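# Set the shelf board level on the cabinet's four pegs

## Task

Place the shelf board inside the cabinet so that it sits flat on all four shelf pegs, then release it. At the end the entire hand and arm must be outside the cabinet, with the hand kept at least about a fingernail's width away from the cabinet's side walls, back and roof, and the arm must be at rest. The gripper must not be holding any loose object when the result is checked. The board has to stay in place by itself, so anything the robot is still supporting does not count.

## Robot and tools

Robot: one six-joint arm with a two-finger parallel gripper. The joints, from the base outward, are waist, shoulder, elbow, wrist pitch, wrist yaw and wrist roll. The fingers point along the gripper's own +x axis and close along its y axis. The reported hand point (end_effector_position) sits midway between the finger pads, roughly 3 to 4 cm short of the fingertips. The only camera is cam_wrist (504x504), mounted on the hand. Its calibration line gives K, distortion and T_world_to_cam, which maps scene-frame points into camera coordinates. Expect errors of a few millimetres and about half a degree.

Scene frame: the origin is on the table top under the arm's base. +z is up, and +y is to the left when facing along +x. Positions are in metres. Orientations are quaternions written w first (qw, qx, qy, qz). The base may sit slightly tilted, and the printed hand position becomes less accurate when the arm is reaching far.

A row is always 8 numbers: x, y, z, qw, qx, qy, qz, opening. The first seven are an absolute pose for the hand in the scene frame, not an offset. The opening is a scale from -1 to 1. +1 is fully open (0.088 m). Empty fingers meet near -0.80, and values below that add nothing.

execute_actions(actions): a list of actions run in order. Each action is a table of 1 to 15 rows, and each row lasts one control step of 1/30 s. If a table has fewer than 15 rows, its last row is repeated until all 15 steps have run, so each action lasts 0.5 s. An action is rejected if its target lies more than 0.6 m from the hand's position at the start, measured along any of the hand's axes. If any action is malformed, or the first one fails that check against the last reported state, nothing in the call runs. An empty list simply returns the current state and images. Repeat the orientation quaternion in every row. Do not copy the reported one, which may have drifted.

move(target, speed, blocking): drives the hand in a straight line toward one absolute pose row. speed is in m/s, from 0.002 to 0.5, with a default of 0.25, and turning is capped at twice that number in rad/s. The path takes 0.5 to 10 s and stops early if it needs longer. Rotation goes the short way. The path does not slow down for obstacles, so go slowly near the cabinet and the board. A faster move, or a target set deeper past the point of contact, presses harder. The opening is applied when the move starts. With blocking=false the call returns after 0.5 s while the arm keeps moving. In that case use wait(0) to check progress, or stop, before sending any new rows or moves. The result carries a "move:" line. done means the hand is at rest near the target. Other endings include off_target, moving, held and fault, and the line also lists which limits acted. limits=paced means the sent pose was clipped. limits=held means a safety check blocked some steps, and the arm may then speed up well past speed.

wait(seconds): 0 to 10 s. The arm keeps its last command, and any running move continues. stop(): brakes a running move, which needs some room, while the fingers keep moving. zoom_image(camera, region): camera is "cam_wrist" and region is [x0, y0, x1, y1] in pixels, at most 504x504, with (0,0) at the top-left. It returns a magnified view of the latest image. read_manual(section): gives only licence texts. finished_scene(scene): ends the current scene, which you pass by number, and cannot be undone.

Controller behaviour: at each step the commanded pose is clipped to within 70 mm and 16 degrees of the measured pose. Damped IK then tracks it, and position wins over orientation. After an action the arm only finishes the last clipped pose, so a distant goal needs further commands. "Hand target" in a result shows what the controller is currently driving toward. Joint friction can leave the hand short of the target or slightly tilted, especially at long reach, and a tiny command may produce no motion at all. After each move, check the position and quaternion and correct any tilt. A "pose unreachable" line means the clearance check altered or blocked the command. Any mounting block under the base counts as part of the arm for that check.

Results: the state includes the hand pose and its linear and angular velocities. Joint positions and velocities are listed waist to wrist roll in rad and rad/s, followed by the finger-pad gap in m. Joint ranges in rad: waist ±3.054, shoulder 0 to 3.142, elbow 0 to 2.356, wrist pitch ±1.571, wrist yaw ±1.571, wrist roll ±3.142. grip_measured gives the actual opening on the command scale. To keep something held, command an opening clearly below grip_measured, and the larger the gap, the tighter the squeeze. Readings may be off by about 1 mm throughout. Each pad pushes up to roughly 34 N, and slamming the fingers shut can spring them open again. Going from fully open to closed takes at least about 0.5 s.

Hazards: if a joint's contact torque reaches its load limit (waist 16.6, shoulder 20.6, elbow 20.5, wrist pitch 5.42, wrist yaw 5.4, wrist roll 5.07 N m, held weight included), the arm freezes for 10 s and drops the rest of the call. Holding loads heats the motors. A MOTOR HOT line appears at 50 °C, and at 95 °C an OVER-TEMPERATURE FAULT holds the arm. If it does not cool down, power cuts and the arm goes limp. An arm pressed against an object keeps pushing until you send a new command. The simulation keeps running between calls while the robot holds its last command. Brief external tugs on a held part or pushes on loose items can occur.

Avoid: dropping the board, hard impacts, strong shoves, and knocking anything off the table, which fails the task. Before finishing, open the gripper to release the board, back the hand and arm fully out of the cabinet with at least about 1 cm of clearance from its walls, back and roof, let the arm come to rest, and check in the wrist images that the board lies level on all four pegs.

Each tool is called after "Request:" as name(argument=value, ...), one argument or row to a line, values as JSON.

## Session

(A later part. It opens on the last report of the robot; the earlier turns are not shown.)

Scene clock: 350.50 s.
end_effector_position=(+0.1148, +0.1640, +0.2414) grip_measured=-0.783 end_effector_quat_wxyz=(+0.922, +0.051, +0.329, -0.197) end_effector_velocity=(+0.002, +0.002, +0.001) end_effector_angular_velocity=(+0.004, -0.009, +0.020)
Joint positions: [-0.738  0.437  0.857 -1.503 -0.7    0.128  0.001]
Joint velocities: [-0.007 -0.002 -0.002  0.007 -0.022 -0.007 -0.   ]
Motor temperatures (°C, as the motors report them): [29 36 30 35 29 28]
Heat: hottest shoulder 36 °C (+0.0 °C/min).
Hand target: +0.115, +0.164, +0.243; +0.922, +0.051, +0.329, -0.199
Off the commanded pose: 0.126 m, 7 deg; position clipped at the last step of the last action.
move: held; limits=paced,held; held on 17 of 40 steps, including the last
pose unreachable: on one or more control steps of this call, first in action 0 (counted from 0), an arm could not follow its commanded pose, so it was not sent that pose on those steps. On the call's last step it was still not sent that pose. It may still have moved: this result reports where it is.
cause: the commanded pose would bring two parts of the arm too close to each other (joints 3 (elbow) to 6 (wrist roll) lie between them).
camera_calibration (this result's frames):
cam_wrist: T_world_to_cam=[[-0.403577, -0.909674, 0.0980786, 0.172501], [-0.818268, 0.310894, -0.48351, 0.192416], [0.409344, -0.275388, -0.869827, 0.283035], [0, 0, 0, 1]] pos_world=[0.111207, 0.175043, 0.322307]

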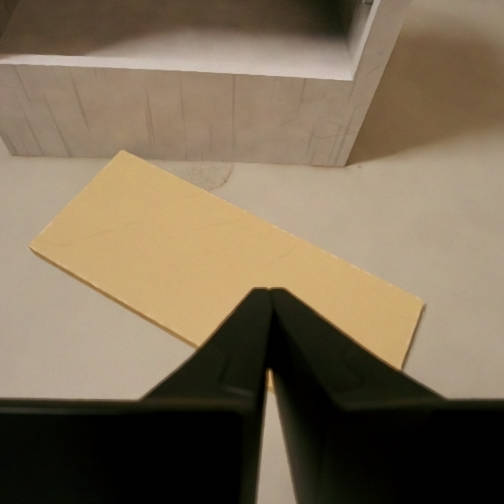

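Request:
move(
  target=[0.30,0.16,0.2,0.94,0.05,0.29,-0.18,-0.9],
  speed=0.3,
)

Request:
move(
  target=[0.342,0.104,0.06,0.904,0.073,0.382,-0.173,-0.9],
  speed=0.2,
)

Request:
move(
  target=[0.342,0.104,0.033,0.904,0.073,0.382,-0.173,-0.9],
  speed=0.05,
)

Scene clock: 368.77 s.
end_effector_position=(+0.2962, +0.1561, +0.1961) grip_measured=-0.783 end_effector_quat_wxyz=(+0.937, +0.044, +0.294, -0.185) end_effector_velocity=(+0.002, -0.001, +0.001) end_effector_angular_velocity=(-0.019, -0.008, +0.000)
Joint positions: [ 0.165  1.008  0.693 -0.365 -0.074  0.9    0.001]
Joint velocities: [ 0.007  0.007  0.002  0.007  0.022 -0.007 -0.   ]
Motor temperatures (°C, as the motors report them): [28 35 30 35 29 28]
Heat: hottest shoulder 35 °C (-1.0 °C/min).
Hand target: +0.298, +0.158, +0.197; +0.938, +0.044, +0.292, -0.184
Off the commanded pose: 0.007 m, 1 deg.
move: done; limits=paced
camera_calibration (this result's frames):
cam_wrist: T_world_to_cam=[[-0.384607, -0.918968, 0.0870331, 0.240963], [-0.788467, 0.278028, -0.548653, 0.330503], [0.479997, -0.279638, -0.831508, 0.139453], [0, 0, 0, 1]] pos_world=[0.28633, 0.168545, 0.276315]

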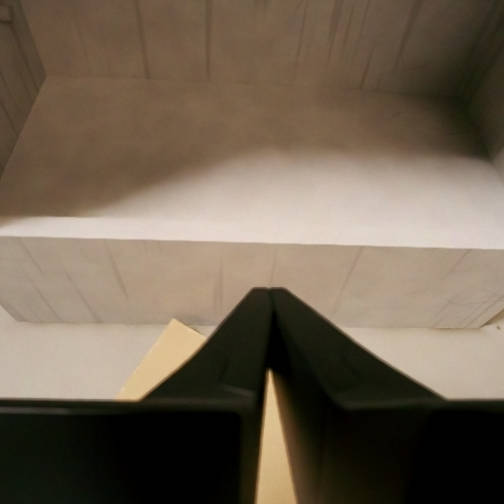

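Scene clock: 370.13 s.
end_effector_position=(+0.3388, +0.1029, +0.0628) grip_measured=-0.783 end_effector_quat_wxyz=(+0.906, +0.071, +0.379, -0.175) end_effector_velocity=(-0.001, -0.003, -0.003) end_effector_angular_velocity=(-0.002, +0.010, +0.001)
Joint positions: [ 0.275  1.571  0.551  0.248 -0.155  0.979  0.001]
Joint velocities: [-0.002  0.012 -0.002  0.007 -0.007 -0.007 -0.   ]
Motor temperatures (°C, as the motors report them): [28 34 30 35 29 28]
Heat: hottest wrist pitch 35 °C (-1.0 °C/min).
Hand target: +0.340, +0.104, +0.061; +0.905, +0.072, +0.382, -0.174
Off the commanded pose: 0.004 m, 0 deg.
move: done
camera_calibration (this result's frames):
cam_wrist: T_world_to_cam=[[-0.373181, -0.925382, 0.0663675, 0.218107], [-0.866485, 0.322075, -0.381406, 0.317074], [0.331571, -0.19984, -0.922022, 0.0410295], [0, 0, 0, 1]] pos_world=[0.342529, 0.10791, 0.144289]

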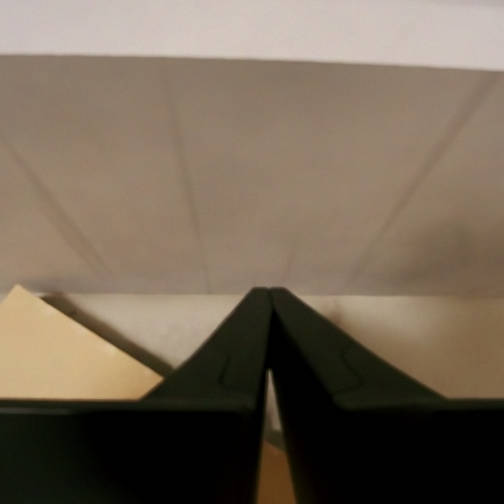

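Scene clock: 371.07 s.
end_effector_position=(+0.3423, +0.1050, +0.0359) grip_measured=-0.783 end_effector_quat_wxyz=(+0.906, +0.073, +0.381, -0.171) end_effector_velocity=(+0.002, -0.002, -0.000) end_effector_angular_velocity=(+0.002, -0.013, -0.005)
Joint positions: [ 0.345  1.673  0.551  0.363 -0.112  1.027  0.001]
Joint velocities: [-0.002  0.012 -0.002  0.022  0.007  0.007 -0.   ]
Motor temperatures (°C, as the motors report them): [28 34 30 35 29 28]
Heat: hottest wrist pitch 35 °C (-1.0 °C/min).
Hand target: +0.342, +0.104, +0.033; +0.905, +0.072, +0.382, -0.174
Off the commanded pose: 0.003 m, 0 deg.
move: done
camera_calibration (this result's frames):
cam_wrist: T_world_to_cam=[[-0.36673, -0.928362, 0.0604503, 0.221477], [-0.869163, 0.318724, -0.378115, 0.310345], [0.33176, -0.191207, -0.923783, 0.0145811], [0, 0, 0, 1]] pos_world=[0.346126, 0.109484, 0.117428]

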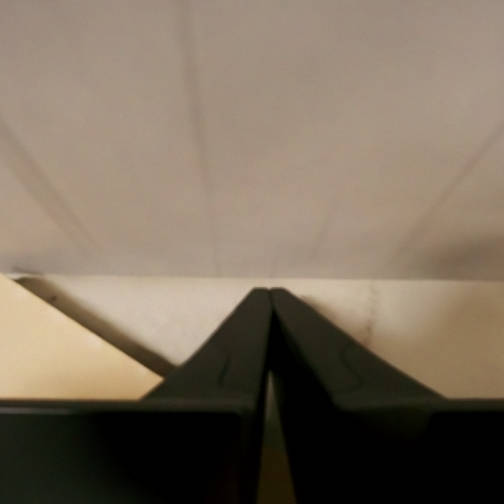

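Request:
move(
  target=[0.29,0.18,0.031,0.904,0.073,0.382,-0.173,-0.9],
  speed=0.08,
)

Request:
move(
  target=[0.27,0.17,0.25,0.94,0.05,0.29,-0.18,-0.9],
  speed=0.3,
)

Scene clock: 376.07 s.
end_effector_position=(+0.2962, +0.1729, +0.0376) grip_measured=-0.783 end_effector_quat_wxyz=(+0.910, +0.072, +0.366, -0.182) end_effector_velocity=(-0.005, +0.004, -0.002) end_effector_angular_velocity=(+0.014, +0.025, +0.001)
Joint positions: [0.62  1.413 0.569 0.081 0.123 1.228 0.001]
Joint velocities: [ 0.007 -0.012  0.002 -0.022 -0.022  0.007 -0.   ]
Motor temperatures (°C, as the motors report them): [29 34 30 34 29 28]
Heat: hottest shoulder 34 °C (-2.0 °C/min).
Hand target: +0.291, +0.179, +0.031; +0.905, +0.071, +0.382, -0.174
Off the commanded pose: 0.011 m, 2 deg.
move: off_target
camera_calibration (this result's frames):
cam_wrist: T_world_to_cam=[[-0.38685, -0.919865, 0.0647764, 0.271824], [-0.852142, 0.329755, -0.406344, 0.243363], [0.352422, -0.212393, -0.911421, 0.041468], [0, 0, 0, 1]] pos_world=[0.297921, 0.178599, 0.119076]

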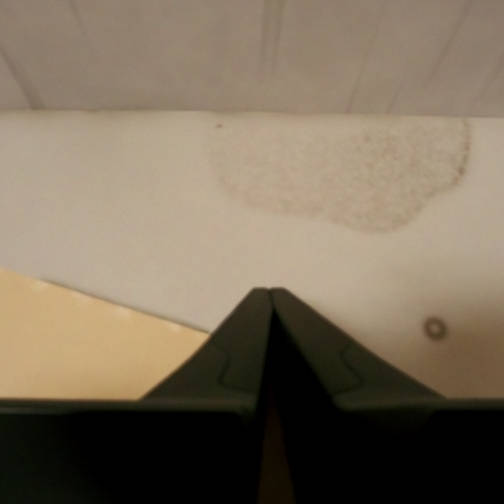

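Scene clock: 377.47 s.
end_effector_position=(+0.2724, +0.1695, +0.2465) grip_measured=-0.783 end_effector_quat_wxyz=(+0.938, +0.055, +0.292, -0.180) end_effector_velocity=(-0.001, +0.001, +0.003) end_effector_angular_velocity=(-0.003, +0.005, +0.014)
Joint positions: [ 0.009  0.9    0.824 -0.607 -0.206  0.82   0.001]
Joint velocities: [-0.017 -0.002  0.007 -0.007 -0.022 -0.022 -0.   ]
Motor temperatures (°C, as the motors report them): [29 34 30 34 29 28]
Heat: hottest shoulder 34 °C (-2.0 °C/min).
Hand target: +0.273, +0.171, +0.249; +0.939, +0.054, +0.291, -0.178
Off the commanded pose: 0.004 m, 1 deg.
move: done
camera_calibration (this result's frames):
cam_wrist: T_world_to_cam=[[-0.382472, -0.921724, 0.0643434, 0.245126], [-0.785107, 0.287486, -0.548597, 0.333118], [0.487157, -0.260339, -0.833607, 0.191778], [0, 0, 0, 1]] pos_world=[0.261861, 0.180099, 0.326843]

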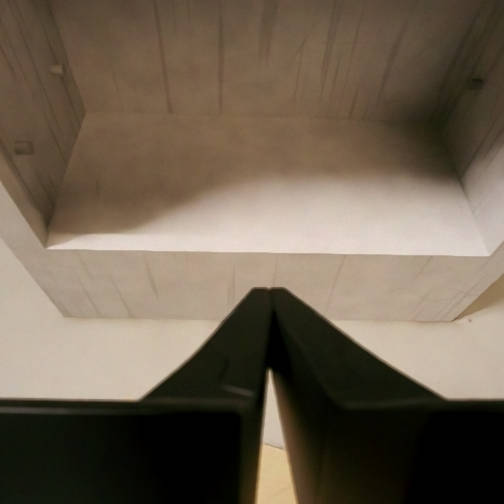

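Request:
move(
  target=[0.15,0.19,0.10,0.904,0.073,0.382,-0.173,-0.9],
  speed=0.2,
)

Scene clock: 382.57 s.
end_effector_position=(+0.1497, +0.1927, +0.1042) grip_measured=-0.783 end_effector_quat_wxyz=(+0.906, +0.071, +0.380, -0.170) end_effector_velocity=(-0.004, -0.003, -0.002) end_effector_angular_velocity=(+0.002, -0.011, -0.029)
Joint positions: [ 1.098  0.647  0.497 -0.699  0.427  1.567  0.001]
Joint velocities: [ 0.042  0.007 -0.002 -0.022  0.037  0.066 -0.001]
Motor temperatures (°C, as the motors report them): [29 33 30 34 29 28]
Heat: hottest wrist pitch 34 °C (-1.0 °C/min).
Hand target: +0.149, +0.189, +0.102; +0.906, +0.066, +0.380, -0.175
Off the commanded pose: 0.005 m, 1 deg.
move: done
camera_calibration (this result's frames):
cam_wrist: T_world_to_cam=[[-0.364323, -0.929156, 0.0627501, 0.227632], [-0.86925, 0.315108, -0.380935, 0.141814], [0.334175, -0.193329, -0.92247, 0.158209], [0, 0, 0, 1]] pos_world=[0.153334, 0.197405, 0.185681]

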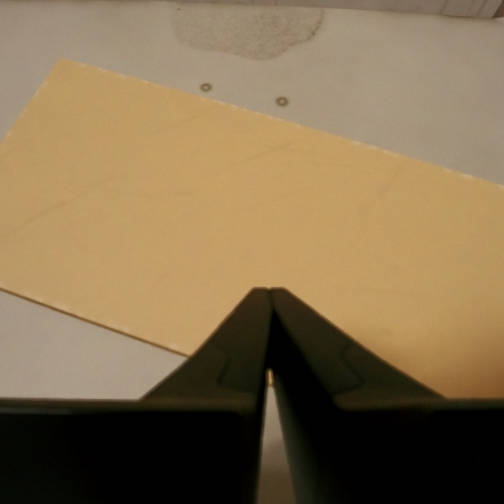

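Request:
move(
  target=[0.112,0.204,0.05,0.904,0.073,0.382,-0.173,-0.9],
  speed=0.15,
)

Request:
move(
  target=[0.115,0.204,0.033,0.904,0.073,0.382,-0.173,-0.9],
  speed=0.1,
)

Request:
move(
  target=[0.26,0.14,0.033,0.904,0.073,0.382,-0.173,-0.9],
  speed=0.1,
)

Scene clock: 393.03 s.
end_effector_position=(+0.1125, +0.2034, +0.0524) grip_measured=-0.783 end_effector_quat_wxyz=(+0.905, +0.074, +0.381, -0.172) end_effector_velocity=(-0.003, -0.002, -0.004) end_effector_angular_velocity=(-0.012, +0.012, -0.011)
Joint positions: [ 1.499  0.896  0.477 -0.632  0.659  1.954  0.001]
Joint velocities: [ 0.012  0.022  0.002 -0.007 -0.007  0.022 -0.   ]
Motor temperatures (°C, as the motors report them): [28 33 30 32 29 28]
Heat: hottest shoulder 33 °C (-2.0 °C/min).
Hand target: +0.112, +0.203, +0.051; +0.906, +0.071, +0.380, -0.173
Off the commanded pose: 0.002 m, 0 deg.
move: done
camera_calibration (this result's frames):
cam_wrist: T_world_to_cam=[[-0.369467, -0.927238, 0.0610309, 0.227587], [-0.868595, 0.321268, -0.377265, 0.0848527], [0.330207, -0.192398, -0.924092, 0.125254], [0, 0, 0, 1]] pos_world=[0.116429, 0.207865, 0.133868]

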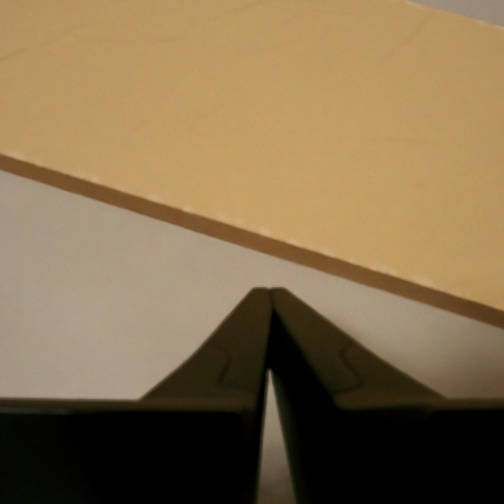

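Scene clock: 393.83 s.
end_effector_position=(+0.1145, +0.2072, +0.0351) grip_measured=-0.783 end_effector_quat_wxyz=(+0.905, +0.078, +0.383, -0.169) end_effector_velocity=(-0.001, -0.002, -0.004) end_effector_angular_velocity=(-0.026, +0.015, +0.015)
Joint positions: [ 1.496  0.982  0.465 -0.519  0.656  1.948  0.001]
Joint velocities: [ 0.002  0.017 -0.002  0.007 -0.007 -0.022 -0.   ]
Motor temperatures (°C, as the motors report them): [28 33 30 32 29 28]
Heat: hottest shoulder 33 °C (-2.0 °C/min).
Hand target: +0.115, +0.204, +0.033; +0.905, +0.073, +0.382, -0.173
Off the commanded pose: 0.004 m, 1 deg.
move: done
camera_calibration (this result's frames):
cam_wrist: T_world_to_cam=[[-0.367277, -0.9287, 0.0512214, 0.2333], [-0.869613, 0.32333, -0.373136, 0.0784272], [0.32997, -0.181587, -0.926362, 0.107217], [0, 0, 0, 1]] pos_world=[0.118509, 0.210777, 0.116635]

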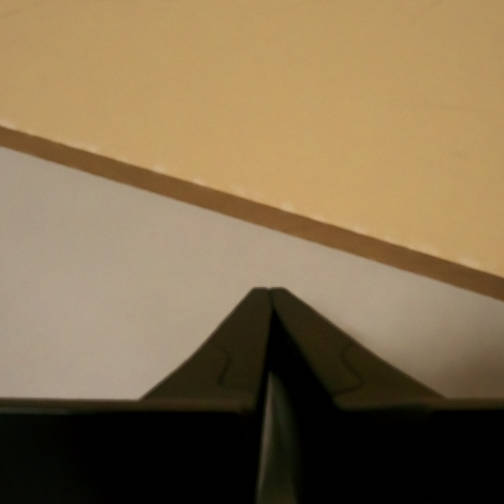

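Scene clock: 395.87 s.
end_effector_position=(+0.2368, +0.1481, +0.0341) grip_measured=-0.783 end_effector_quat_wxyz=(+0.895, +0.082, +0.408, -0.160) end_effector_velocity=(-0.004, -0.002, -0.002) end_effector_angular_velocity=(-0.009, +0.036, +0.020)
Joint positions: [0.65  1.194 0.328 0.104 0.045 1.237 0.001]
Joint velocities: [-0.012 -0.002 -0.007 -0.007 -0.037 -0.037 -0.   ]
Motor temperatures (°C, as the motors report them): [28 33 30 33 29 28]
Heat: hottest shoulder 33 °C (-2.0 °C/min).
Hand target: +0.255, +0.140, +0.034; +0.902, +0.078, +0.386, -0.175
Off the commanded pose: 0.025 m, 4 deg.
move: off_target
camera_calibration (this result's frames):
cam_wrist: T_world_to_cam=[[-0.351144, -0.935157, 0.0466875, 0.220636], [-0.891865, 0.318874, -0.320776, 0.207636], [0.285088, -0.154278, -0.946004, 0.0624523], [0, 0, 0, 1]] pos_world=[0.244854, 0.149755, 0.115384]

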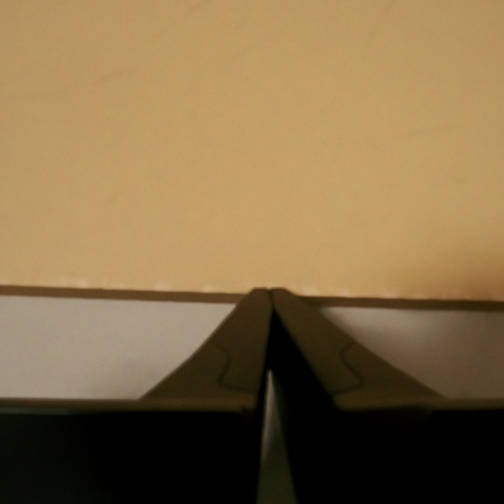

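Request:
move(
  target=[0.27,0.135,0.075,0.904,0.073,0.382,-0.173,-0.9],
  speed=0.03,
)

Scene clock: 401.53 s.
end_effector_position=(+0.2686, +0.1353, +0.0739) grip_measured=-0.783 end_effector_quat_wxyz=(+0.905, +0.075, +0.382, -0.172) end_effector_velocity=(+0.001, -0.002, +0.001) end_effector_angular_velocity=(-0.003, +0.003, -0.006)
Joint positions: [ 0.436  1.177  0.406  0.014 -0.048  1.093  0.001]
Joint velocities: [-0.012  0.002  0.002 -0.007 -0.007 -0.007 -0.   ]
Motor temperatures (°C, as the motors report them): [29 33 30 38 30 28]
Heat: hottest wrist pitch 38 °C (+3.0 °C/min).
Hand target: +0.270, +0.136, +0.074; +0.905, +0.075, +0.383, -0.173
Off the commanded pose: 0.002 m, 0 deg.
move: done
camera_calibration (this result's frames):
cam_wrist: T_world_to_cam=[[-0.369662, -0.927283, 0.0591325, 0.220963], [-0.869035, 0.322516, -0.375182, 0.250273], [0.328829, -0.190079, -0.925063, 0.0806288], [0, 0, 0, 1]] pos_world=[0.272664, 0.139504, 0.155418]

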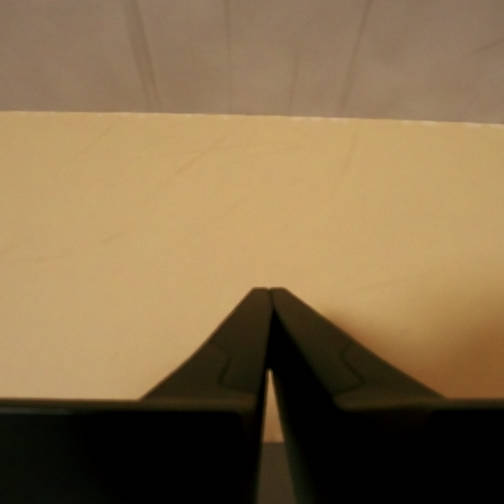

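Request:
move(
  target=[0.215,0.168,0.06,0.958,0.041,0.212,-0.183,-0.9],
  speed=0.15,
)

Request:
move(
  target=[0.215,0.168,0.022,0.958,0.041,0.212,-0.183,-0.9],
  speed=0.08,
)

Request:
move(
  target=[0.265,0.148,0.020,0.958,0.041,0.212,-0.183,-0.9],
  speed=0.05,
)

Request:
move(
  target=[0.275,0.144,0.05,0.958,0.041,0.212,-0.183,-0.9],
  speed=0.015,
)

Scene clock: 414.80 s.
end_effector_position=(+0.2161, +0.1661, +0.0617) grip_measured=-0.783 end_effector_quat_wxyz=(+0.960, +0.038, +0.211, -0.181) end_effector_velocity=(-0.004, -0.005, -0.001) end_effector_angular_velocity=(-0.029, +0.002, -0.015)
Joint positions: [ 1.05   1.12   0.343 -0.039  0.755  1.516  0.001]
Joint velocities: [ 0.017  0.012  0.002 -0.037  0.022  0.022 -0.   ]
Motor temperatures (°C, as the motors report them): [29 32 31 36 29 28]
Heat: hottest wrist pitch 36 °C (+1.0 °C/min).
Hand target: +0.216, +0.167, +0.061; +0.960, +0.037, +0.210, -0.182
Off the commanded pose: 0.003 m, 0 deg.
move: done
camera_calibration (this result's frames):
cam_wrist: T_world_to_cam=[[-0.386242, -0.920393, 0.060771, 0.233227], [-0.688741, 0.24395, -0.682733, 0.183136], [0.613558, -0.305556, -0.728136, 0.0380067], [0, 0, 0, 1]] pos_world=[0.192896, 0.181598, 0.138534]

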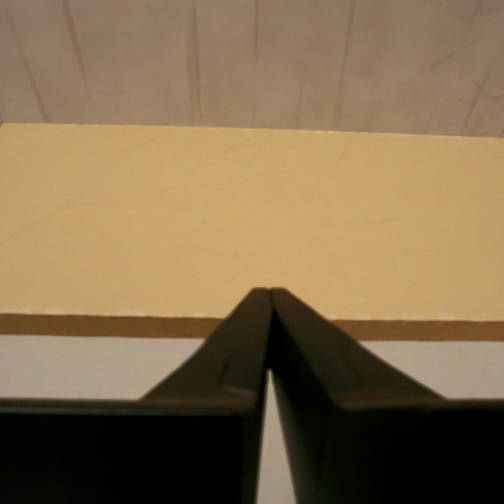

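Scene clock: 415.73 s.
end_effector_position=(+0.2148, +0.1668, +0.0239) grip_measured=-0.783 end_effector_quat_wxyz=(+0.959, +0.041, +0.212, -0.184) end_effector_velocity=(-0.001, -0.003, -0.004) end_effector_angular_velocity=(-0.002, +0.010, -0.006)
Joint positions: [1.129 1.356 0.365 0.111 0.804 1.61  0.001]
Joint velocities: [ 0.002  0.017 -0.002  0.007 -0.007  0.007 -0.   ]
Motor temperatures (°C, as the motors report them): [29 32 30 36 29 28]
Heat: hottest wrist pitch 36 °C (+1.0 °C/min).
Hand target: +0.215, +0.168, +0.023; +0.959, +0.041, +0.212, -0.183
Off the commanded pose: 0.002 m, 0 deg.
move: done
camera_calibration (this result's frames):
cam_wrist: T_world_to_cam=[[-0.391586, -0.918389, 0.0567562, 0.236526], [-0.688458, 0.251507, -0.680272, 0.154903], [0.61048, -0.30546, -0.730759, 0.0122234], [0, 0, 0, 1]] pos_world=[0.191803, 0.181998, 0.100884]

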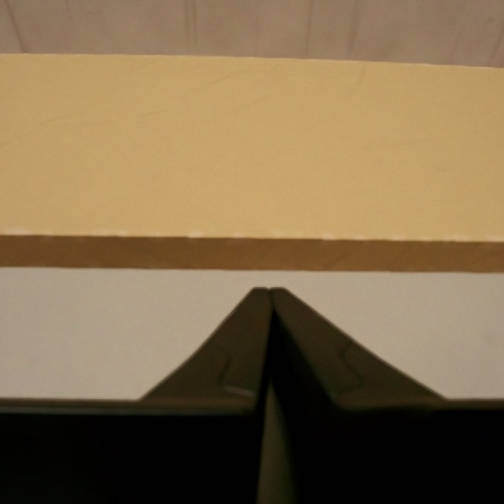

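Scene clock: 417.10 s.
end_effector_position=(+0.2338, +0.1607, +0.0212) grip_measured=-0.783 end_effector_quat_wxyz=(+0.962, +0.028, +0.227, -0.149) end_effector_velocity=(+0.000, -0.005, +0.001) end_effector_angular_velocity=(-0.031, +0.009, +0.008)
Joint positions: [1.019 1.404 0.3   0.378 0.698 1.401 0.001]
Joint velocities: [-0.012 -0.002 -0.012  0.007 -0.007 -0.037 -0.   ]
Motor temperatures (°C, as the motors report them): [30 32 30 36 29 28]
Heat: hottest wrist pitch 36 °C (+1.0 °C/min).
Hand target: +0.259, +0.148, +0.024; +0.959, +0.043, +0.213, -0.184
Off the commanded pose: 0.034 m, 5 deg.
move: off_target
camera_calibration (this result's frames):
cam_wrist: T_world_to_cam=[[-0.320769, -0.944378, 0.0725, 0.225834], [-0.724738, 0.195442, -0.660725, 0.184795], [0.609805, -0.264484, -0.747118, -0.00937407], [0, 0, 0, 1]] pos_world=[0.212085, 0.174677, 0.0987222]

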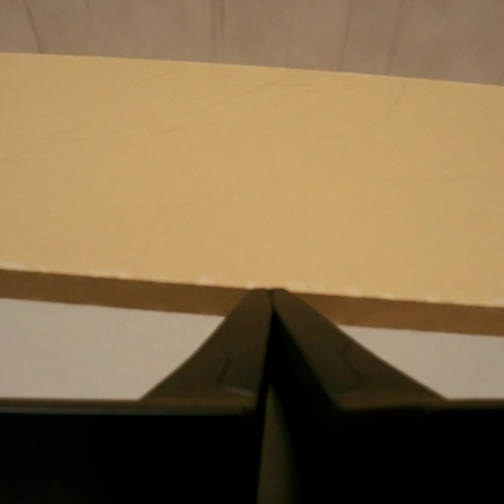

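Scene clock: 420.87 s.
end_effector_position=(+0.2350, +0.1605, +0.0256) grip_measured=-0.783 end_effector_quat_wxyz=(+0.947, +0.027, +0.286, -0.141) end_effector_velocity=(-0.000, -0.002, +0.001) end_effector_angular_velocity=(-0.005, +0.004, -0.001)
Joint positions: [0.924 1.302 0.292 0.305 0.507 1.316 0.001]
Joint velocities: [-0.007 -0.007 -0.002 -0.007 -0.007 -0.007 -0.   ]
Motor temperatures (°C, as the motors report them): [32 32 31 36 30 28]
Heat: hottest wrist pitch 36 °C (+1.0 °C/min).
Hand target: +0.267, +0.144, +0.052; +0.958, +0.041, +0.213, -0.185
Off the commanded pose: 0.050 m, 10 deg.
move: off_target
camera_calibration (this result's frames):
cam_wrist: T_world_to_cam=[[-0.296393, -0.950852, 0.0896252, 0.220615], [-0.801196, 0.196466, -0.565231, 0.203981], [0.519843, -0.239338, -0.820049, 0.0121291], [0, 0, 0, 1]] pos_world=[0.222512, 0.172599, 0.10547]

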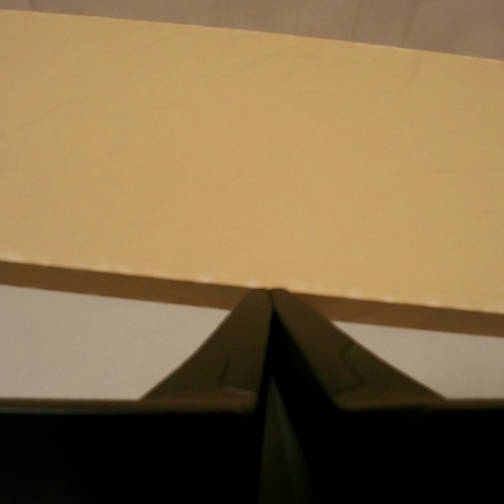

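Request:
move(
  target=[0.245,0.157,0.075,0.958,0.041,0.212,-0.183,-0.9],
  speed=0.015,
)

Scene clock: 431.77 s.
end_effector_position=(+0.2439, +0.1551, +0.0716) grip_measured=-0.783 end_effector_quat_wxyz=(+0.958, +0.037, +0.217, -0.184) end_effector_velocity=(-0.002, -0.003, -0.000) end_effector_angular_velocity=(-0.028, +0.020, +0.001)
Joint positions: [0.86  1.138 0.334 0.084 0.608 1.35  0.001]
Joint velocities: [-0.002 -0.007 -0.002 -0.022 -0.007 -0.022 -0.   ]
Motor temperatures (°C, as the motors report them): [35 32 31 35 32 28]
Heat: hottest waist 35 °C (+0.0 °C/min).
Hand target: +0.246, +0.157, +0.075; +0.959, +0.041, +0.212, -0.183
Off the commanded pose: 0.004 m, 1 deg.
move: done
camera_calibration (this result's frames):
cam_wrist: T_world_to_cam=[[-0.389983, -0.918327, 0.0677436, 0.233332], [-0.696479, 0.246046, -0.674076, 0.212712], [0.602354, -0.31006, -0.735549, 0.0287206], [0, 0, 0, 1]] pos_world=[0.221845, 0.170843, 0.148703]

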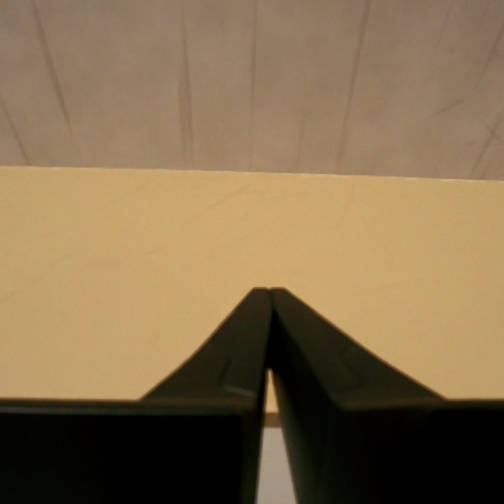

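Request:
move(
  target=[0.21,0.17,0.06,0.958,0.041,0.212,-0.183,-0.9],
  speed=0.15,
)

Request:
move(
  target=[0.215,0.168,0.02,0.958,0.041,0.212,-0.183,-0.9],
  speed=0.08,
)

Request:
move(
  target=[0.26,0.15,0.018,0.958,0.041,0.212,-0.183,-0.9],
  speed=0.05,
)

Request:
move(
  target=[0.262,0.149,0.07,0.977,0.02,0.103,-0.187,-0.9],
  speed=0.03,
)

Scene clock: 444.63 s.
end_effector_position=(+0.2104, +0.1666, +0.0594) grip_measured=-0.783 end_effector_quat_wxyz=(+0.959, +0.036, +0.213, -0.186) end_effector_velocity=(-0.005, -0.002, -0.003) end_effector_angular_velocity=(-0.006, +0.023, -0.008)
Joint positions: [ 1.083  1.124  0.353 -0.083  0.775  1.557  0.001]
Joint velocities: [ 0.017 -0.002  0.002 -0.037 -0.007  0.022 -0.   ]
Motor temperatures (°C, as the motors report them): [33 32 30 34 32 28]
Heat: hottest wrist pitch 34 °C (+1.0 °C/min).
Hand target: +0.210, +0.170, +0.060; +0.959, +0.040, +0.211, -0.183
Off the commanded pose: 0.003 m, 1 deg.
move: done
camera_calibration (this result's frames):
cam_wrist: T_world_to_cam=[[-0.393175, -0.916956, 0.0678659, 0.232105], [-0.690313, 0.245626, -0.680541, 0.177503], [0.607356, -0.31442, -0.72956, 0.042833], [0, 0, 0, 1]] pos_world=[0.187776, 0.182698, 0.136295]

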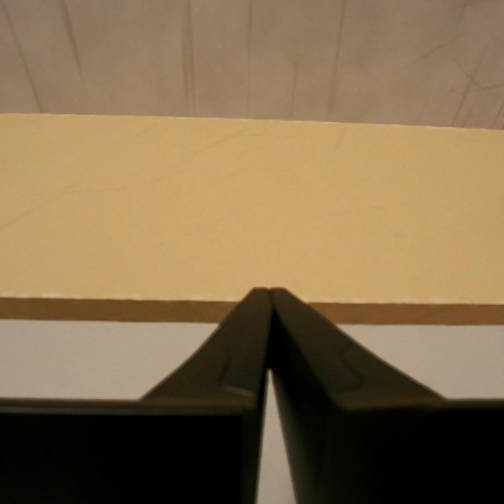

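Scene clock: 445.57 s.
end_effector_position=(+0.2147, +0.1668, +0.0220) grip_measured=-0.783 end_effector_quat_wxyz=(+0.959, +0.042, +0.212, -0.184) end_effector_velocity=(-0.001, -0.003, -0.004) end_effector_angular_velocity=(-0.014, +0.015, +0.001)
Joint positions: [1.132 1.368 0.367 0.118 0.806 1.614 0.001]
Joint velocities: [ 0.002  0.017 -0.002  0.007 -0.007 -0.007 -0.   ]
Motor temperatures (°C, as the motors report them): [33 32 30 34 32 28]
Heat: hottest wrist pitch 34 °C (+1.0 °C/min).
Hand target: +0.215, +0.168, +0.021; +0.959, +0.041, +0.212, -0.183
Off the commanded pose: 0.002 m, 0 deg.
move: done
camera_calibration (this result's frames):
cam_wrist: T_world_to_cam=[[-0.391979, -0.918247, 0.0563479, 0.236673], [-0.688181, 0.252019, -0.680363, 0.15341], [0.61054, -0.305466, -0.730706, 0.0107732], [0, 0, 0, 1]] pos_world=[0.191768, 0.181953, 0.0989108]

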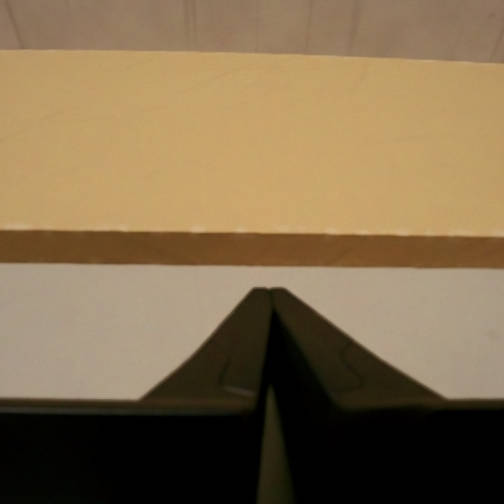

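Scene clock: 446.83 s.
end_effector_position=(+0.2337, +0.1611, +0.0193) grip_measured=-0.783 end_effector_quat_wxyz=(+0.962, +0.030, +0.224, -0.154) end_effector_velocity=(-0.001, -0.003, -0.001) end_effector_angular_velocity=(-0.017, +0.023, +0.016)
Joint positions: [1.028 1.418 0.311 0.368 0.712 1.422 0.001]
Joint velocities: [-0.007 -0.002 -0.017  0.022 -0.022 -0.037 -0.   ]
Motor temperatures (°C, as the motors report them): [33 32 30 34 32 28]
Heat: hottest wrist pitch 34 °C (+1.0 °C/min).
Hand target: +0.255, +0.150, +0.021; +0.959, +0.043, +0.213, -0.184
Off the commanded pose: 0.029 m, 4 deg.
move: off_target
camera_calibration (this result's frames):
cam_wrist: T_world_to_cam=[[-0.330509, -0.941224, 0.0697223, 0.228188], [-0.718752, 0.203133, -0.66493, 0.180806], [0.611685, -0.269879, -0.743644, -0.0102687], [0, 0, 0, 1]] pos_world=[0.211654, 0.175277, 0.0966773]

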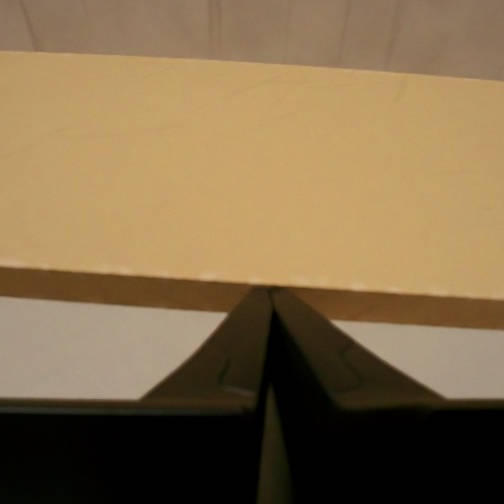

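Scene clock: 451.73 s.
end_effector_position=(+0.2364, +0.1616, +0.0510) grip_measured=-0.783 end_effector_quat_wxyz=(+0.977, +0.002, +0.152, -0.152) end_effector_velocity=(-0.000, +0.001, -0.004) end_effector_angular_velocity=(+0.026, +0.024, +0.001)
Joint positions: [1.038 1.334 0.296 0.328 0.871 1.372 0.001]
Joint velocities: [-0.007 -0.002 -0.002  0.007 -0.037  0.007 -0.   ]
Motor temperatures (°C, as the motors report them): [35 32 30 33 33 28]
Heat: hottest waist 35 °C (+2.0 °C/min).
Hand target: +0.258, +0.149, +0.071; +0.977, +0.020, +0.103, -0.187
Off the commanded pose: 0.034 m, 7 deg.
move: off_target
camera_calibration (this result's frames):
cam_wrist: T_world_to_cam=[[-0.327248, -0.940012, 0.0963657, 0.224968], [-0.622772, 0.137853, -0.770164, 0.196916], [0.710679, -0.312049, -0.630525, -0.0105443], [0, 0, 0, 1]] pos_world=[0.203748, 0.181037, 0.12333]

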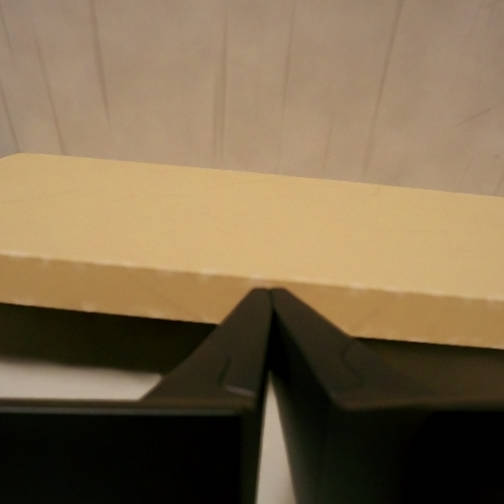

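Request:
move(
  target=[0.28,0.143,0.105,0.977,0.02,0.103,-0.187,-0.9],
  speed=0.02,
)

Scene clock: 460.70 s.
end_effector_position=(+0.2816, +0.1474, +0.1160) grip_measured=-0.783 end_effector_quat_wxyz=(+0.979, +0.031, +0.077, -0.186) end_effector_velocity=(+0.002, -0.002, +0.001) end_effector_angular_velocity=(+0.000, +0.010, -0.004)
Joint positions: [0.738 1.219 0.328 0.351 0.777 1.219 0.001]
Joint velocities: [-0.017 -0.002  0.002 -0.007 -0.022 -0.007 -0.   ]
Motor temperatures (°C, as the motors report them): [38 32 30 34 34 28]
Heat: hottest waist 38 °C (+0.0 °C/min).
Hand target: +0.280, +0.143, +0.105; +0.977, +0.022, +0.104, -0.187
Off the commanded pose: 0.012 m, 3 deg.
move: off_target
camera_calibration (this result's frames):
cam_wrist: T_world_to_cam=[[-0.404288, -0.914455, 0.0179854, 0.247154], [-0.483044, 0.196777, -0.853198, 0.238755], [0.776672, -0.353625, -0.521277, -0.031257], [0, 0, 0, 1]] pos_world=[0.239527, 0.167976, 0.182967]

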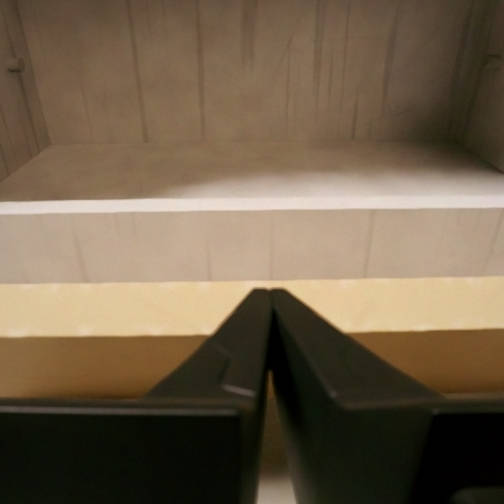

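Request:
move(
  target=[0.325,0.128,0.14,0.977,0.02,0.103,-0.187,-0.9],
  speed=0.02,
)

Scene clock: 468.27 s.
end_effector_position=(+0.3227, +0.1279, +0.1389) grip_measured=-0.783 end_effector_quat_wxyz=(+0.977, +0.022, +0.104, -0.188) end_effector_velocity=(-0.000, -0.005, -0.001) end_effector_angular_velocity=(-0.020, +0.027, -0.011)
Joint positions: [0.471 1.284 0.386 0.419 0.501 1.05  0.001]
Joint velocities: [-0.017  0.002  0.002 -0.022 -0.022 -0.022 -0.   ]
Motor temperatures (°C, as the motors report them): [37 31 30 33 33 28]
Heat: hottest waist 37 °C (+0.0 °C/min).
Hand target: +0.325, +0.128, +0.139; +0.977, +0.022, +0.104, -0.187
Off the commanded pose: 0.003 m, 0 deg.
move: done
camera_calibration (this result's frames):
cam_wrist: T_world_to_cam=[[-0.40387, -0.913576, 0.0476316, 0.241134], [-0.530236, 0.19134, -0.825978, 0.294105], [0.745479, -0.358843, -0.561687, -0.0418009], [0, 0, 0, 1]] pos_world=[0.284494, 0.14902, 0.20796]

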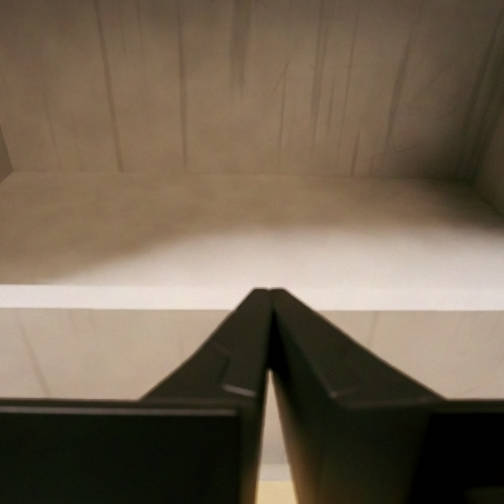

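Slipped or stood? Look.

Request:
move(
  target=[0.24,0.16,0.22,0.94,0.05,0.29,-0.18,-0.9],
  speed=0.2,
)

Scene clock: 475.83 s.
end_effector_position=(+0.2412, +0.1581, +0.2170) grip_measured=-0.783 end_effector_quat_wxyz=(+0.937, +0.053, +0.292, -0.184) end_effector_velocity=(-0.002, -0.001, +0.001) end_effector_angular_velocity=(-0.004, +0.016, +0.003)
Joint positions: [ 0.111  0.74   0.665 -0.602 -0.121  0.882  0.001]
Joint velocities: [-0.017 -0.002  0.007 -0.022 -0.022 -0.022  0.   ]
Motor temperatures (°C, as the motors report them): [35 31 30 33 32 28]
Heat: hottest waist 35 °C (-1.0 °C/min).
Hand target: +0.241, +0.161, +0.220; +0.938, +0.053, +0.290, -0.180
Off the commanded pose: 0.004 m, 1 deg.
move: done
camera_calibration (this result's frames):
cam_wrist: T_world_to_cam=[[-0.387694, -0.919159, 0.0695718, 0.224304], [-0.784018, 0.289115, -0.549298, 0.295322], [0.484778, -0.267505, -0.832725, 0.180967], [0, 0, 0, 1]] pos_world=[0.23077, 0.169199, 0.29731]

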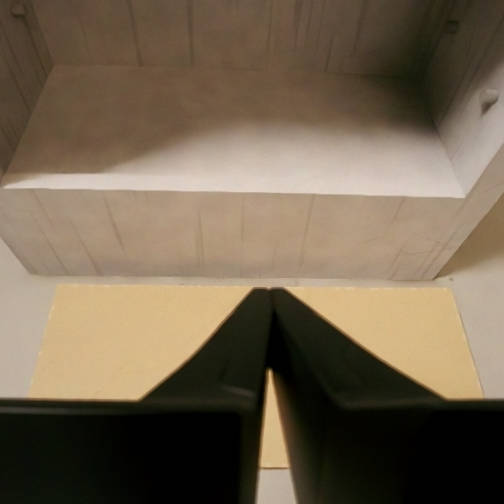

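Request:
move(
  target=[0.225,0.147,0.10,0.686,-0.573,0.414,0.173,-0.17],
  speed=0.2,
)

Request:
move(
  target=[0.228,0.146,0.047,0.686,-0.573,0.414,0.173,-0.17],
  speed=0.08,
)

Request:
move(
  target=[0.272,0.129,0.045,0.686,-0.573,0.414,0.173,-0.17],
  speed=0.05,
)

Scene clock: 503.47 s.
end_effector_position=(+0.2246, +0.1496, +0.1038) grip_measured=-0.170 end_effector_quat_wxyz=(+0.689, -0.573, +0.410, +0.172) end_effector_velocity=(-0.002, -0.001, -0.002) end_effector_angular_velocity=(-0.013, +0.020, +0.013)
Joint positions: [ 0.422  0.866  0.427 -0.347 -0.118 -0.487  0.031]
Joint velocities: [ 0.002  0.002 -0.002 -0.007 -0.007 -0.022 -0.   ]
Motor temperatures (°C, as the motors report them): [32 30 32 32 31 28]
Heat: hottest waist 32 °C (-2.0 °C/min).
Hand target: +0.223, +0.147, +0.101; +0.684, -0.574, +0.415, +0.171
Off the commanded pose: 0.005 m, 1 deg.
move: done
camera_calibration (this result's frames):
cam_wrist: T_world_to_cam=[[0.692276, -0.234428, 0.682493, -0.190679], [-0.553614, -0.779185, 0.293909, 0.24316], [0.462888, -0.581303, -0.669194, 0.127373], [0, 0, 0, 1]] pos_world=[0.20766, 0.218808, 0.143907]

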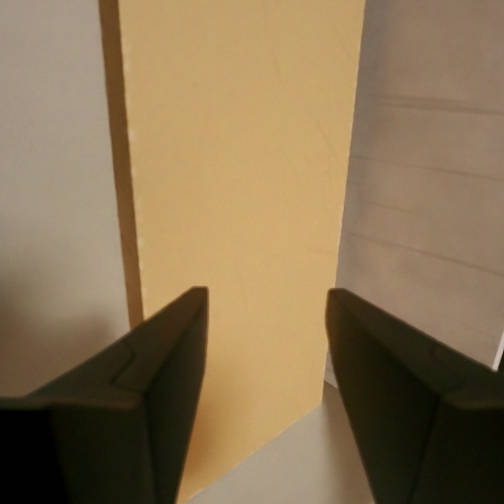

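Scene clock: 504.63 s.
end_effector_position=(+0.2289, +0.1485, +0.0502) grip_measured=-0.170 end_effector_quat_wxyz=(+0.688, -0.574, +0.410, +0.174) end_effector_velocity=(-0.000, -0.005, -0.002) end_effector_angular_velocity=(-0.015, +0.001, -0.005)
Joint positions: [ 0.619  1.08   0.34  -0.038  0.018 -0.353  0.031]
Joint velocities: [-0.002  0.012 -0.007  0.007  0.007 -0.007 -0.   ]
Motor temperatures (°C, as the motors report them): [32 30 32 32 31 28]
Heat: hottest waist 32 °C (-2.0 °C/min).
Hand target: +0.227, +0.145, +0.048; +0.685, -0.574, +0.414, +0.172
Off the commanded pose: 0.004 m, 1 deg.
move: done
camera_calibration (this result's frames):
cam_wrist: T_world_to_cam=[[0.69558, -0.230418, 0.680497, -0.158539], [-0.548523, -0.782033, 0.295883, 0.259563], [0.463994, -0.579079, -0.670356, 0.0882834], [0, 0, 0, 1]] pos_world=[0.21169, 0.217579, 0.0902665]

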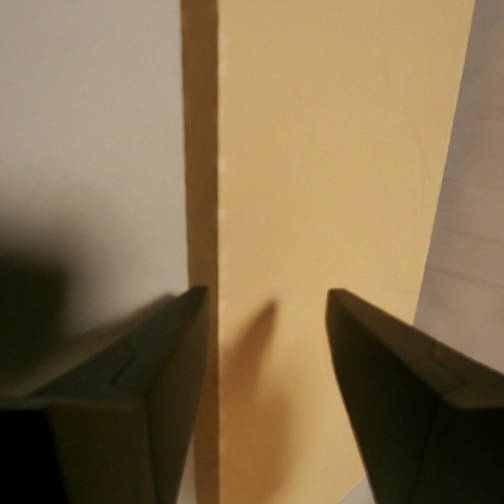

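Scene clock: 505.87 s.
end_effector_position=(+0.2503, +0.1359, +0.0475) grip_measured=-0.160 end_effector_quat_wxyz=(+0.685, -0.559, +0.422, +0.201) end_effector_velocity=(-0.000, -0.002, -0.000) end_effector_angular_velocity=(+0.015, +0.020, -0.007)
Joint positions: [ 0.467  1.216  0.363  0.057 -0.154 -0.462  0.031]
Joint velocities: [-0.022  0.007  0.002 -0.007 -0.037 -0.007  0.   ]
Motor temperatures (°C, as the motors report them): [32 30 32 33 31 28]
Heat: hottest wrist pitch 33 °C (-1.0 °C/min).
Hand target: +0.268, +0.129, +0.047; +0.686, -0.572, +0.415, +0.174
Off the commanded pose: 0.023 m, 4 deg.
move: off_target
camera_calibration (this result's frames):
cam_wrist: T_world_to_cam=[[0.734297, -0.244802, 0.633151, -0.179954], [-0.522828, -0.798846, 0.297483, 0.258034], [0.432966, -0.54947, -0.714579, 0.0751405], [0, 0, 0, 1]] pos_world=[0.234514, 0.203364, 0.0908713]

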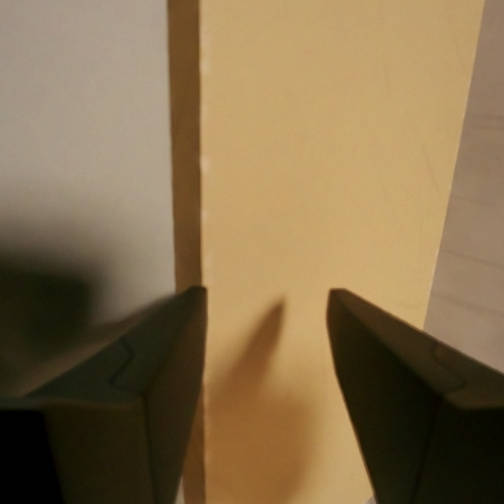

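Request:
move(
  target=[0.272,0.129,0.10,0.703,-0.622,0.335,0.082,-0.17],
  speed=0.025,
)

Scene clock: 518.97 s.
end_effector_position=(+0.2732, +0.1306, +0.0980) grip_measured=-0.170 end_effector_quat_wxyz=(+0.703, -0.621, +0.336, +0.086) end_effector_velocity=(-0.003, -0.004, -0.000) end_effector_angular_velocity=(+0.003, +0.009, -0.018)
Joint positions: [ 0.457  1.094  0.362  0.059  0.129 -0.469  0.031]
Joint velocities: [-0.007 -0.007 -0.002 -0.022 -0.007  0.007 -0.   ]
Motor temperatures (°C, as the motors report them): [31 32 32 42 33 28]
Heat: hottest wrist pitch 42 °C (+3.0 °C/min).
Hand target: +0.273, +0.129, +0.099; +0.703, -0.622, +0.334, +0.083
Off the commanded pose: 0.003 m, 0 deg.
move: done
camera_calibration (this result's frames):
cam_wrist: T_world_to_cam=[[0.51734, -0.160777, 0.840542, -0.202087], [-0.613328, -0.754632, 0.233149, 0.276051], [0.596815, -0.636145, -0.489011, 0.0428311], [0, 0, 0, 1]] pos_world=[0.248295, 0.203073, 0.126446]

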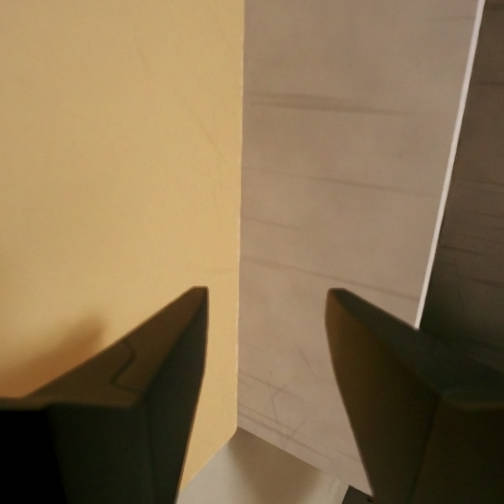

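Request:
move(
  target=[0.222,0.148,0.07,0.686,-0.573,0.414,0.173,-0.17],
  speed=0.15,
)

Request:
move(
  target=[0.225,0.147,0.037,0.686,-0.573,0.414,0.173,-0.17],
  speed=0.08,
)

Request:
move(
  target=[0.278,0.127,0.035,0.686,-0.573,0.414,0.173,-0.17],
  speed=0.05,
)

Request:
move(
  target=[0.278,0.127,0.065,0.703,-0.605,0.365,0.115,-0.17],
  speed=0.02,
)

Scene clock: 528.33 s.
end_effector_position=(+0.2230, +0.1461, +0.0708) grip_measured=-0.170 end_effector_quat_wxyz=(+0.685, -0.575, +0.415, +0.168) end_effector_velocity=(-0.005, -0.001, -0.003) end_effector_angular_velocity=(+0.001, +0.030, +0.002)
Joint positions: [ 0.559  0.967  0.361 -0.188 -0.016 -0.394  0.031]
Joint velocities: [ 0.002 -0.007 -0.002 -0.022 -0.022 -0.007 -0.   ]
Motor temperatures (°C, as the motors report them): [31 32 32 40 32 28]
Heat: hottest wrist pitch 40 °C (+4.0 °C/min).
Hand target: +0.222, +0.148, +0.071; +0.685, -0.573, +0.415, +0.172
Off the commanded pose: 0.002 m, 1 deg.
move: done
camera_calibration (this result's frames):
cam_wrist: T_world_to_cam=[[0.694367, -0.231141, 0.681489, -0.168699], [-0.557376, -0.771753, 0.306153, 0.248053], [0.455177, -0.592428, -0.664712, 0.107], [0, 0, 0, 1]] pos_world=[0.206694, 0.215832, 0.110149]

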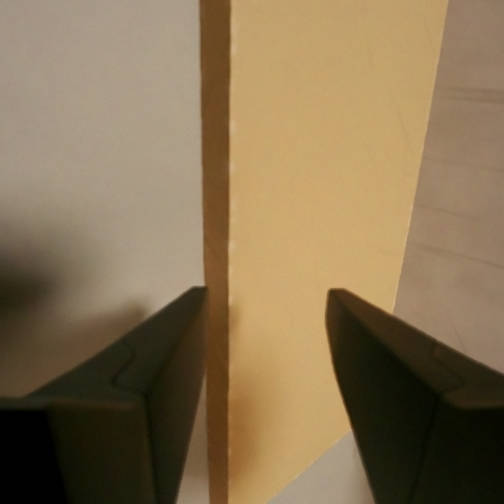

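Scene clock: 529.23 s.
end_effector_position=(+0.2263, +0.1496, +0.0399) grip_measured=-0.170 end_effector_quat_wxyz=(+0.688, -0.573, +0.410, +0.174) end_effector_velocity=(+0.001, +0.001, -0.002) end_effector_angular_velocity=(-0.004, -0.003, +0.013)
Joint positions: [ 0.666  1.117  0.328  0.011  0.051 -0.318  0.031]
Joint velocities: [ 0.007  0.012 -0.002  0.022  0.007 -0.007 -0.   ]
Motor temperatures (°C, as the motors report them): [31 32 31 40 32 28]
Heat: hottest wrist pitch 40 °C (+4.0 °C/min).
Hand target: +0.225, +0.147, +0.038; +0.685, -0.574, +0.414, +0.173
Off the commanded pose: 0.004 m, 1 deg.
move: done
camera_calibration (this result's frames):
cam_wrist: T_world_to_cam=[[0.695396, -0.232099, 0.680114, -0.149235], [-0.549162, -0.782065, 0.29461, 0.262271], [0.463514, -0.578364, -0.671305, 0.083317], [0, 0, 0, 1]] pos_world=[0.209188, 0.218663, 0.0801601]

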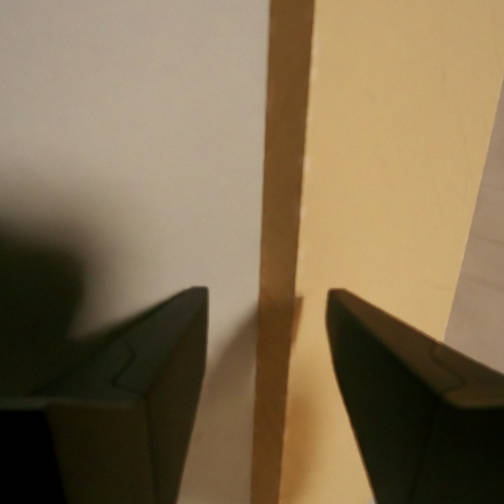

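Scene clock: 530.63 s.
end_effector_position=(+0.2501, +0.1348, +0.0347) grip_measured=-0.157 end_effector_quat_wxyz=(+0.681, -0.556, +0.427, +0.211) end_effector_velocity=(+0.001, -0.000, -0.001) end_effector_angular_velocity=(+0.020, +0.023, +0.011)
Joint positions: [ 0.49   1.279  0.357  0.12  -0.161 -0.455  0.031]
Joint velocities: [-0.027  0.012  0.002  0.007 -0.051 -0.022 -0.   ]
Motor temperatures (°C, as the motors report them): [31 32 32 41 32 28]
Heat: hottest wrist pitch 41 °C (+5.0 °C/min).
Hand target: +0.273, +0.128, +0.038; +0.686, -0.571, +0.415, +0.174
Off the commanded pose: 0.029 m, 5 deg.
move: off_target
camera_calibration (this result's frames):
cam_wrist: T_world_to_cam=[[0.751005, -0.242464, 0.614168, -0.175884], [-0.509883, -0.803941, 0.306102, 0.258023], [0.419536, -0.543038, -0.727392, 0.0684304], [0, 0, 0, 1]] pos_world=[0.234942, 0.20195, 0.0788166]

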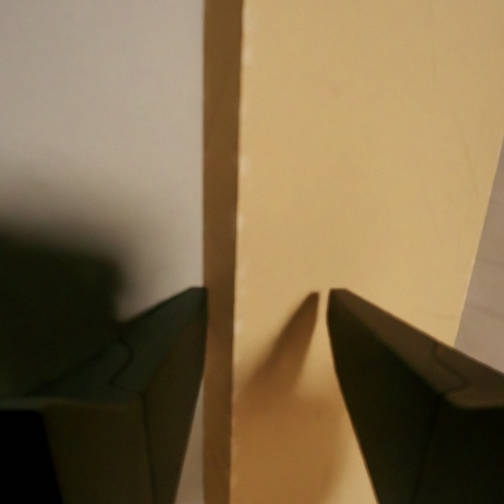

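Scene clock: 537.17 s.
end_effector_position=(+0.2485, +0.1405, +0.0377) grip_measured=-0.149 end_effector_quat_wxyz=(+0.680, -0.584, +0.401, +0.190) end_effector_velocity=(+0.001, +0.002, +0.002) end_effector_angular_velocity=(-0.003, -0.010, +0.013)
Joint positions: [ 0.563  1.237  0.337  0.137 -0.035 -0.43   0.032]
Joint velocities: [ 0.002 -0.007 -0.002  0.007  0.007 -0.007 -0.   ]
Motor temperatures (°C, as the motors report them): [32 32 31 41 36 28]
Heat: hottest wrist pitch 41 °C (+6.0 °C/min).
Hand target: +0.274, +0.128, +0.065; +0.701, -0.602, +0.365, +0.115
Off the commanded pose: 0.042 m, 10 deg.
move: off_target
camera_calibration (this result's frames):
cam_wrist: T_world_to_cam=[[0.710358, -0.195702, 0.676086, -0.173901], [-0.51214, -0.802632, 0.305769, 0.261195], [0.482809, -0.563457, -0.670382, 0.0593252], [0, 0, 0, 1]] pos_world=[0.228658, 0.209038, 0.0774772]

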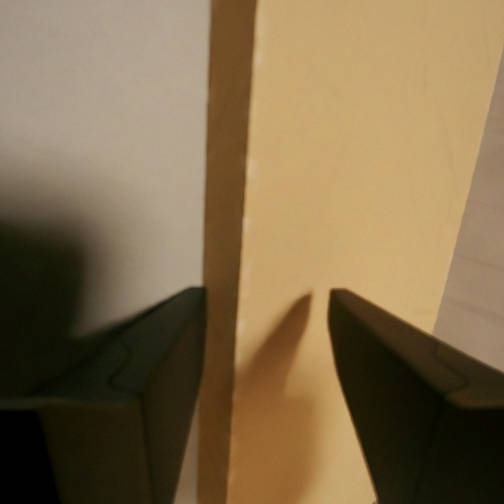

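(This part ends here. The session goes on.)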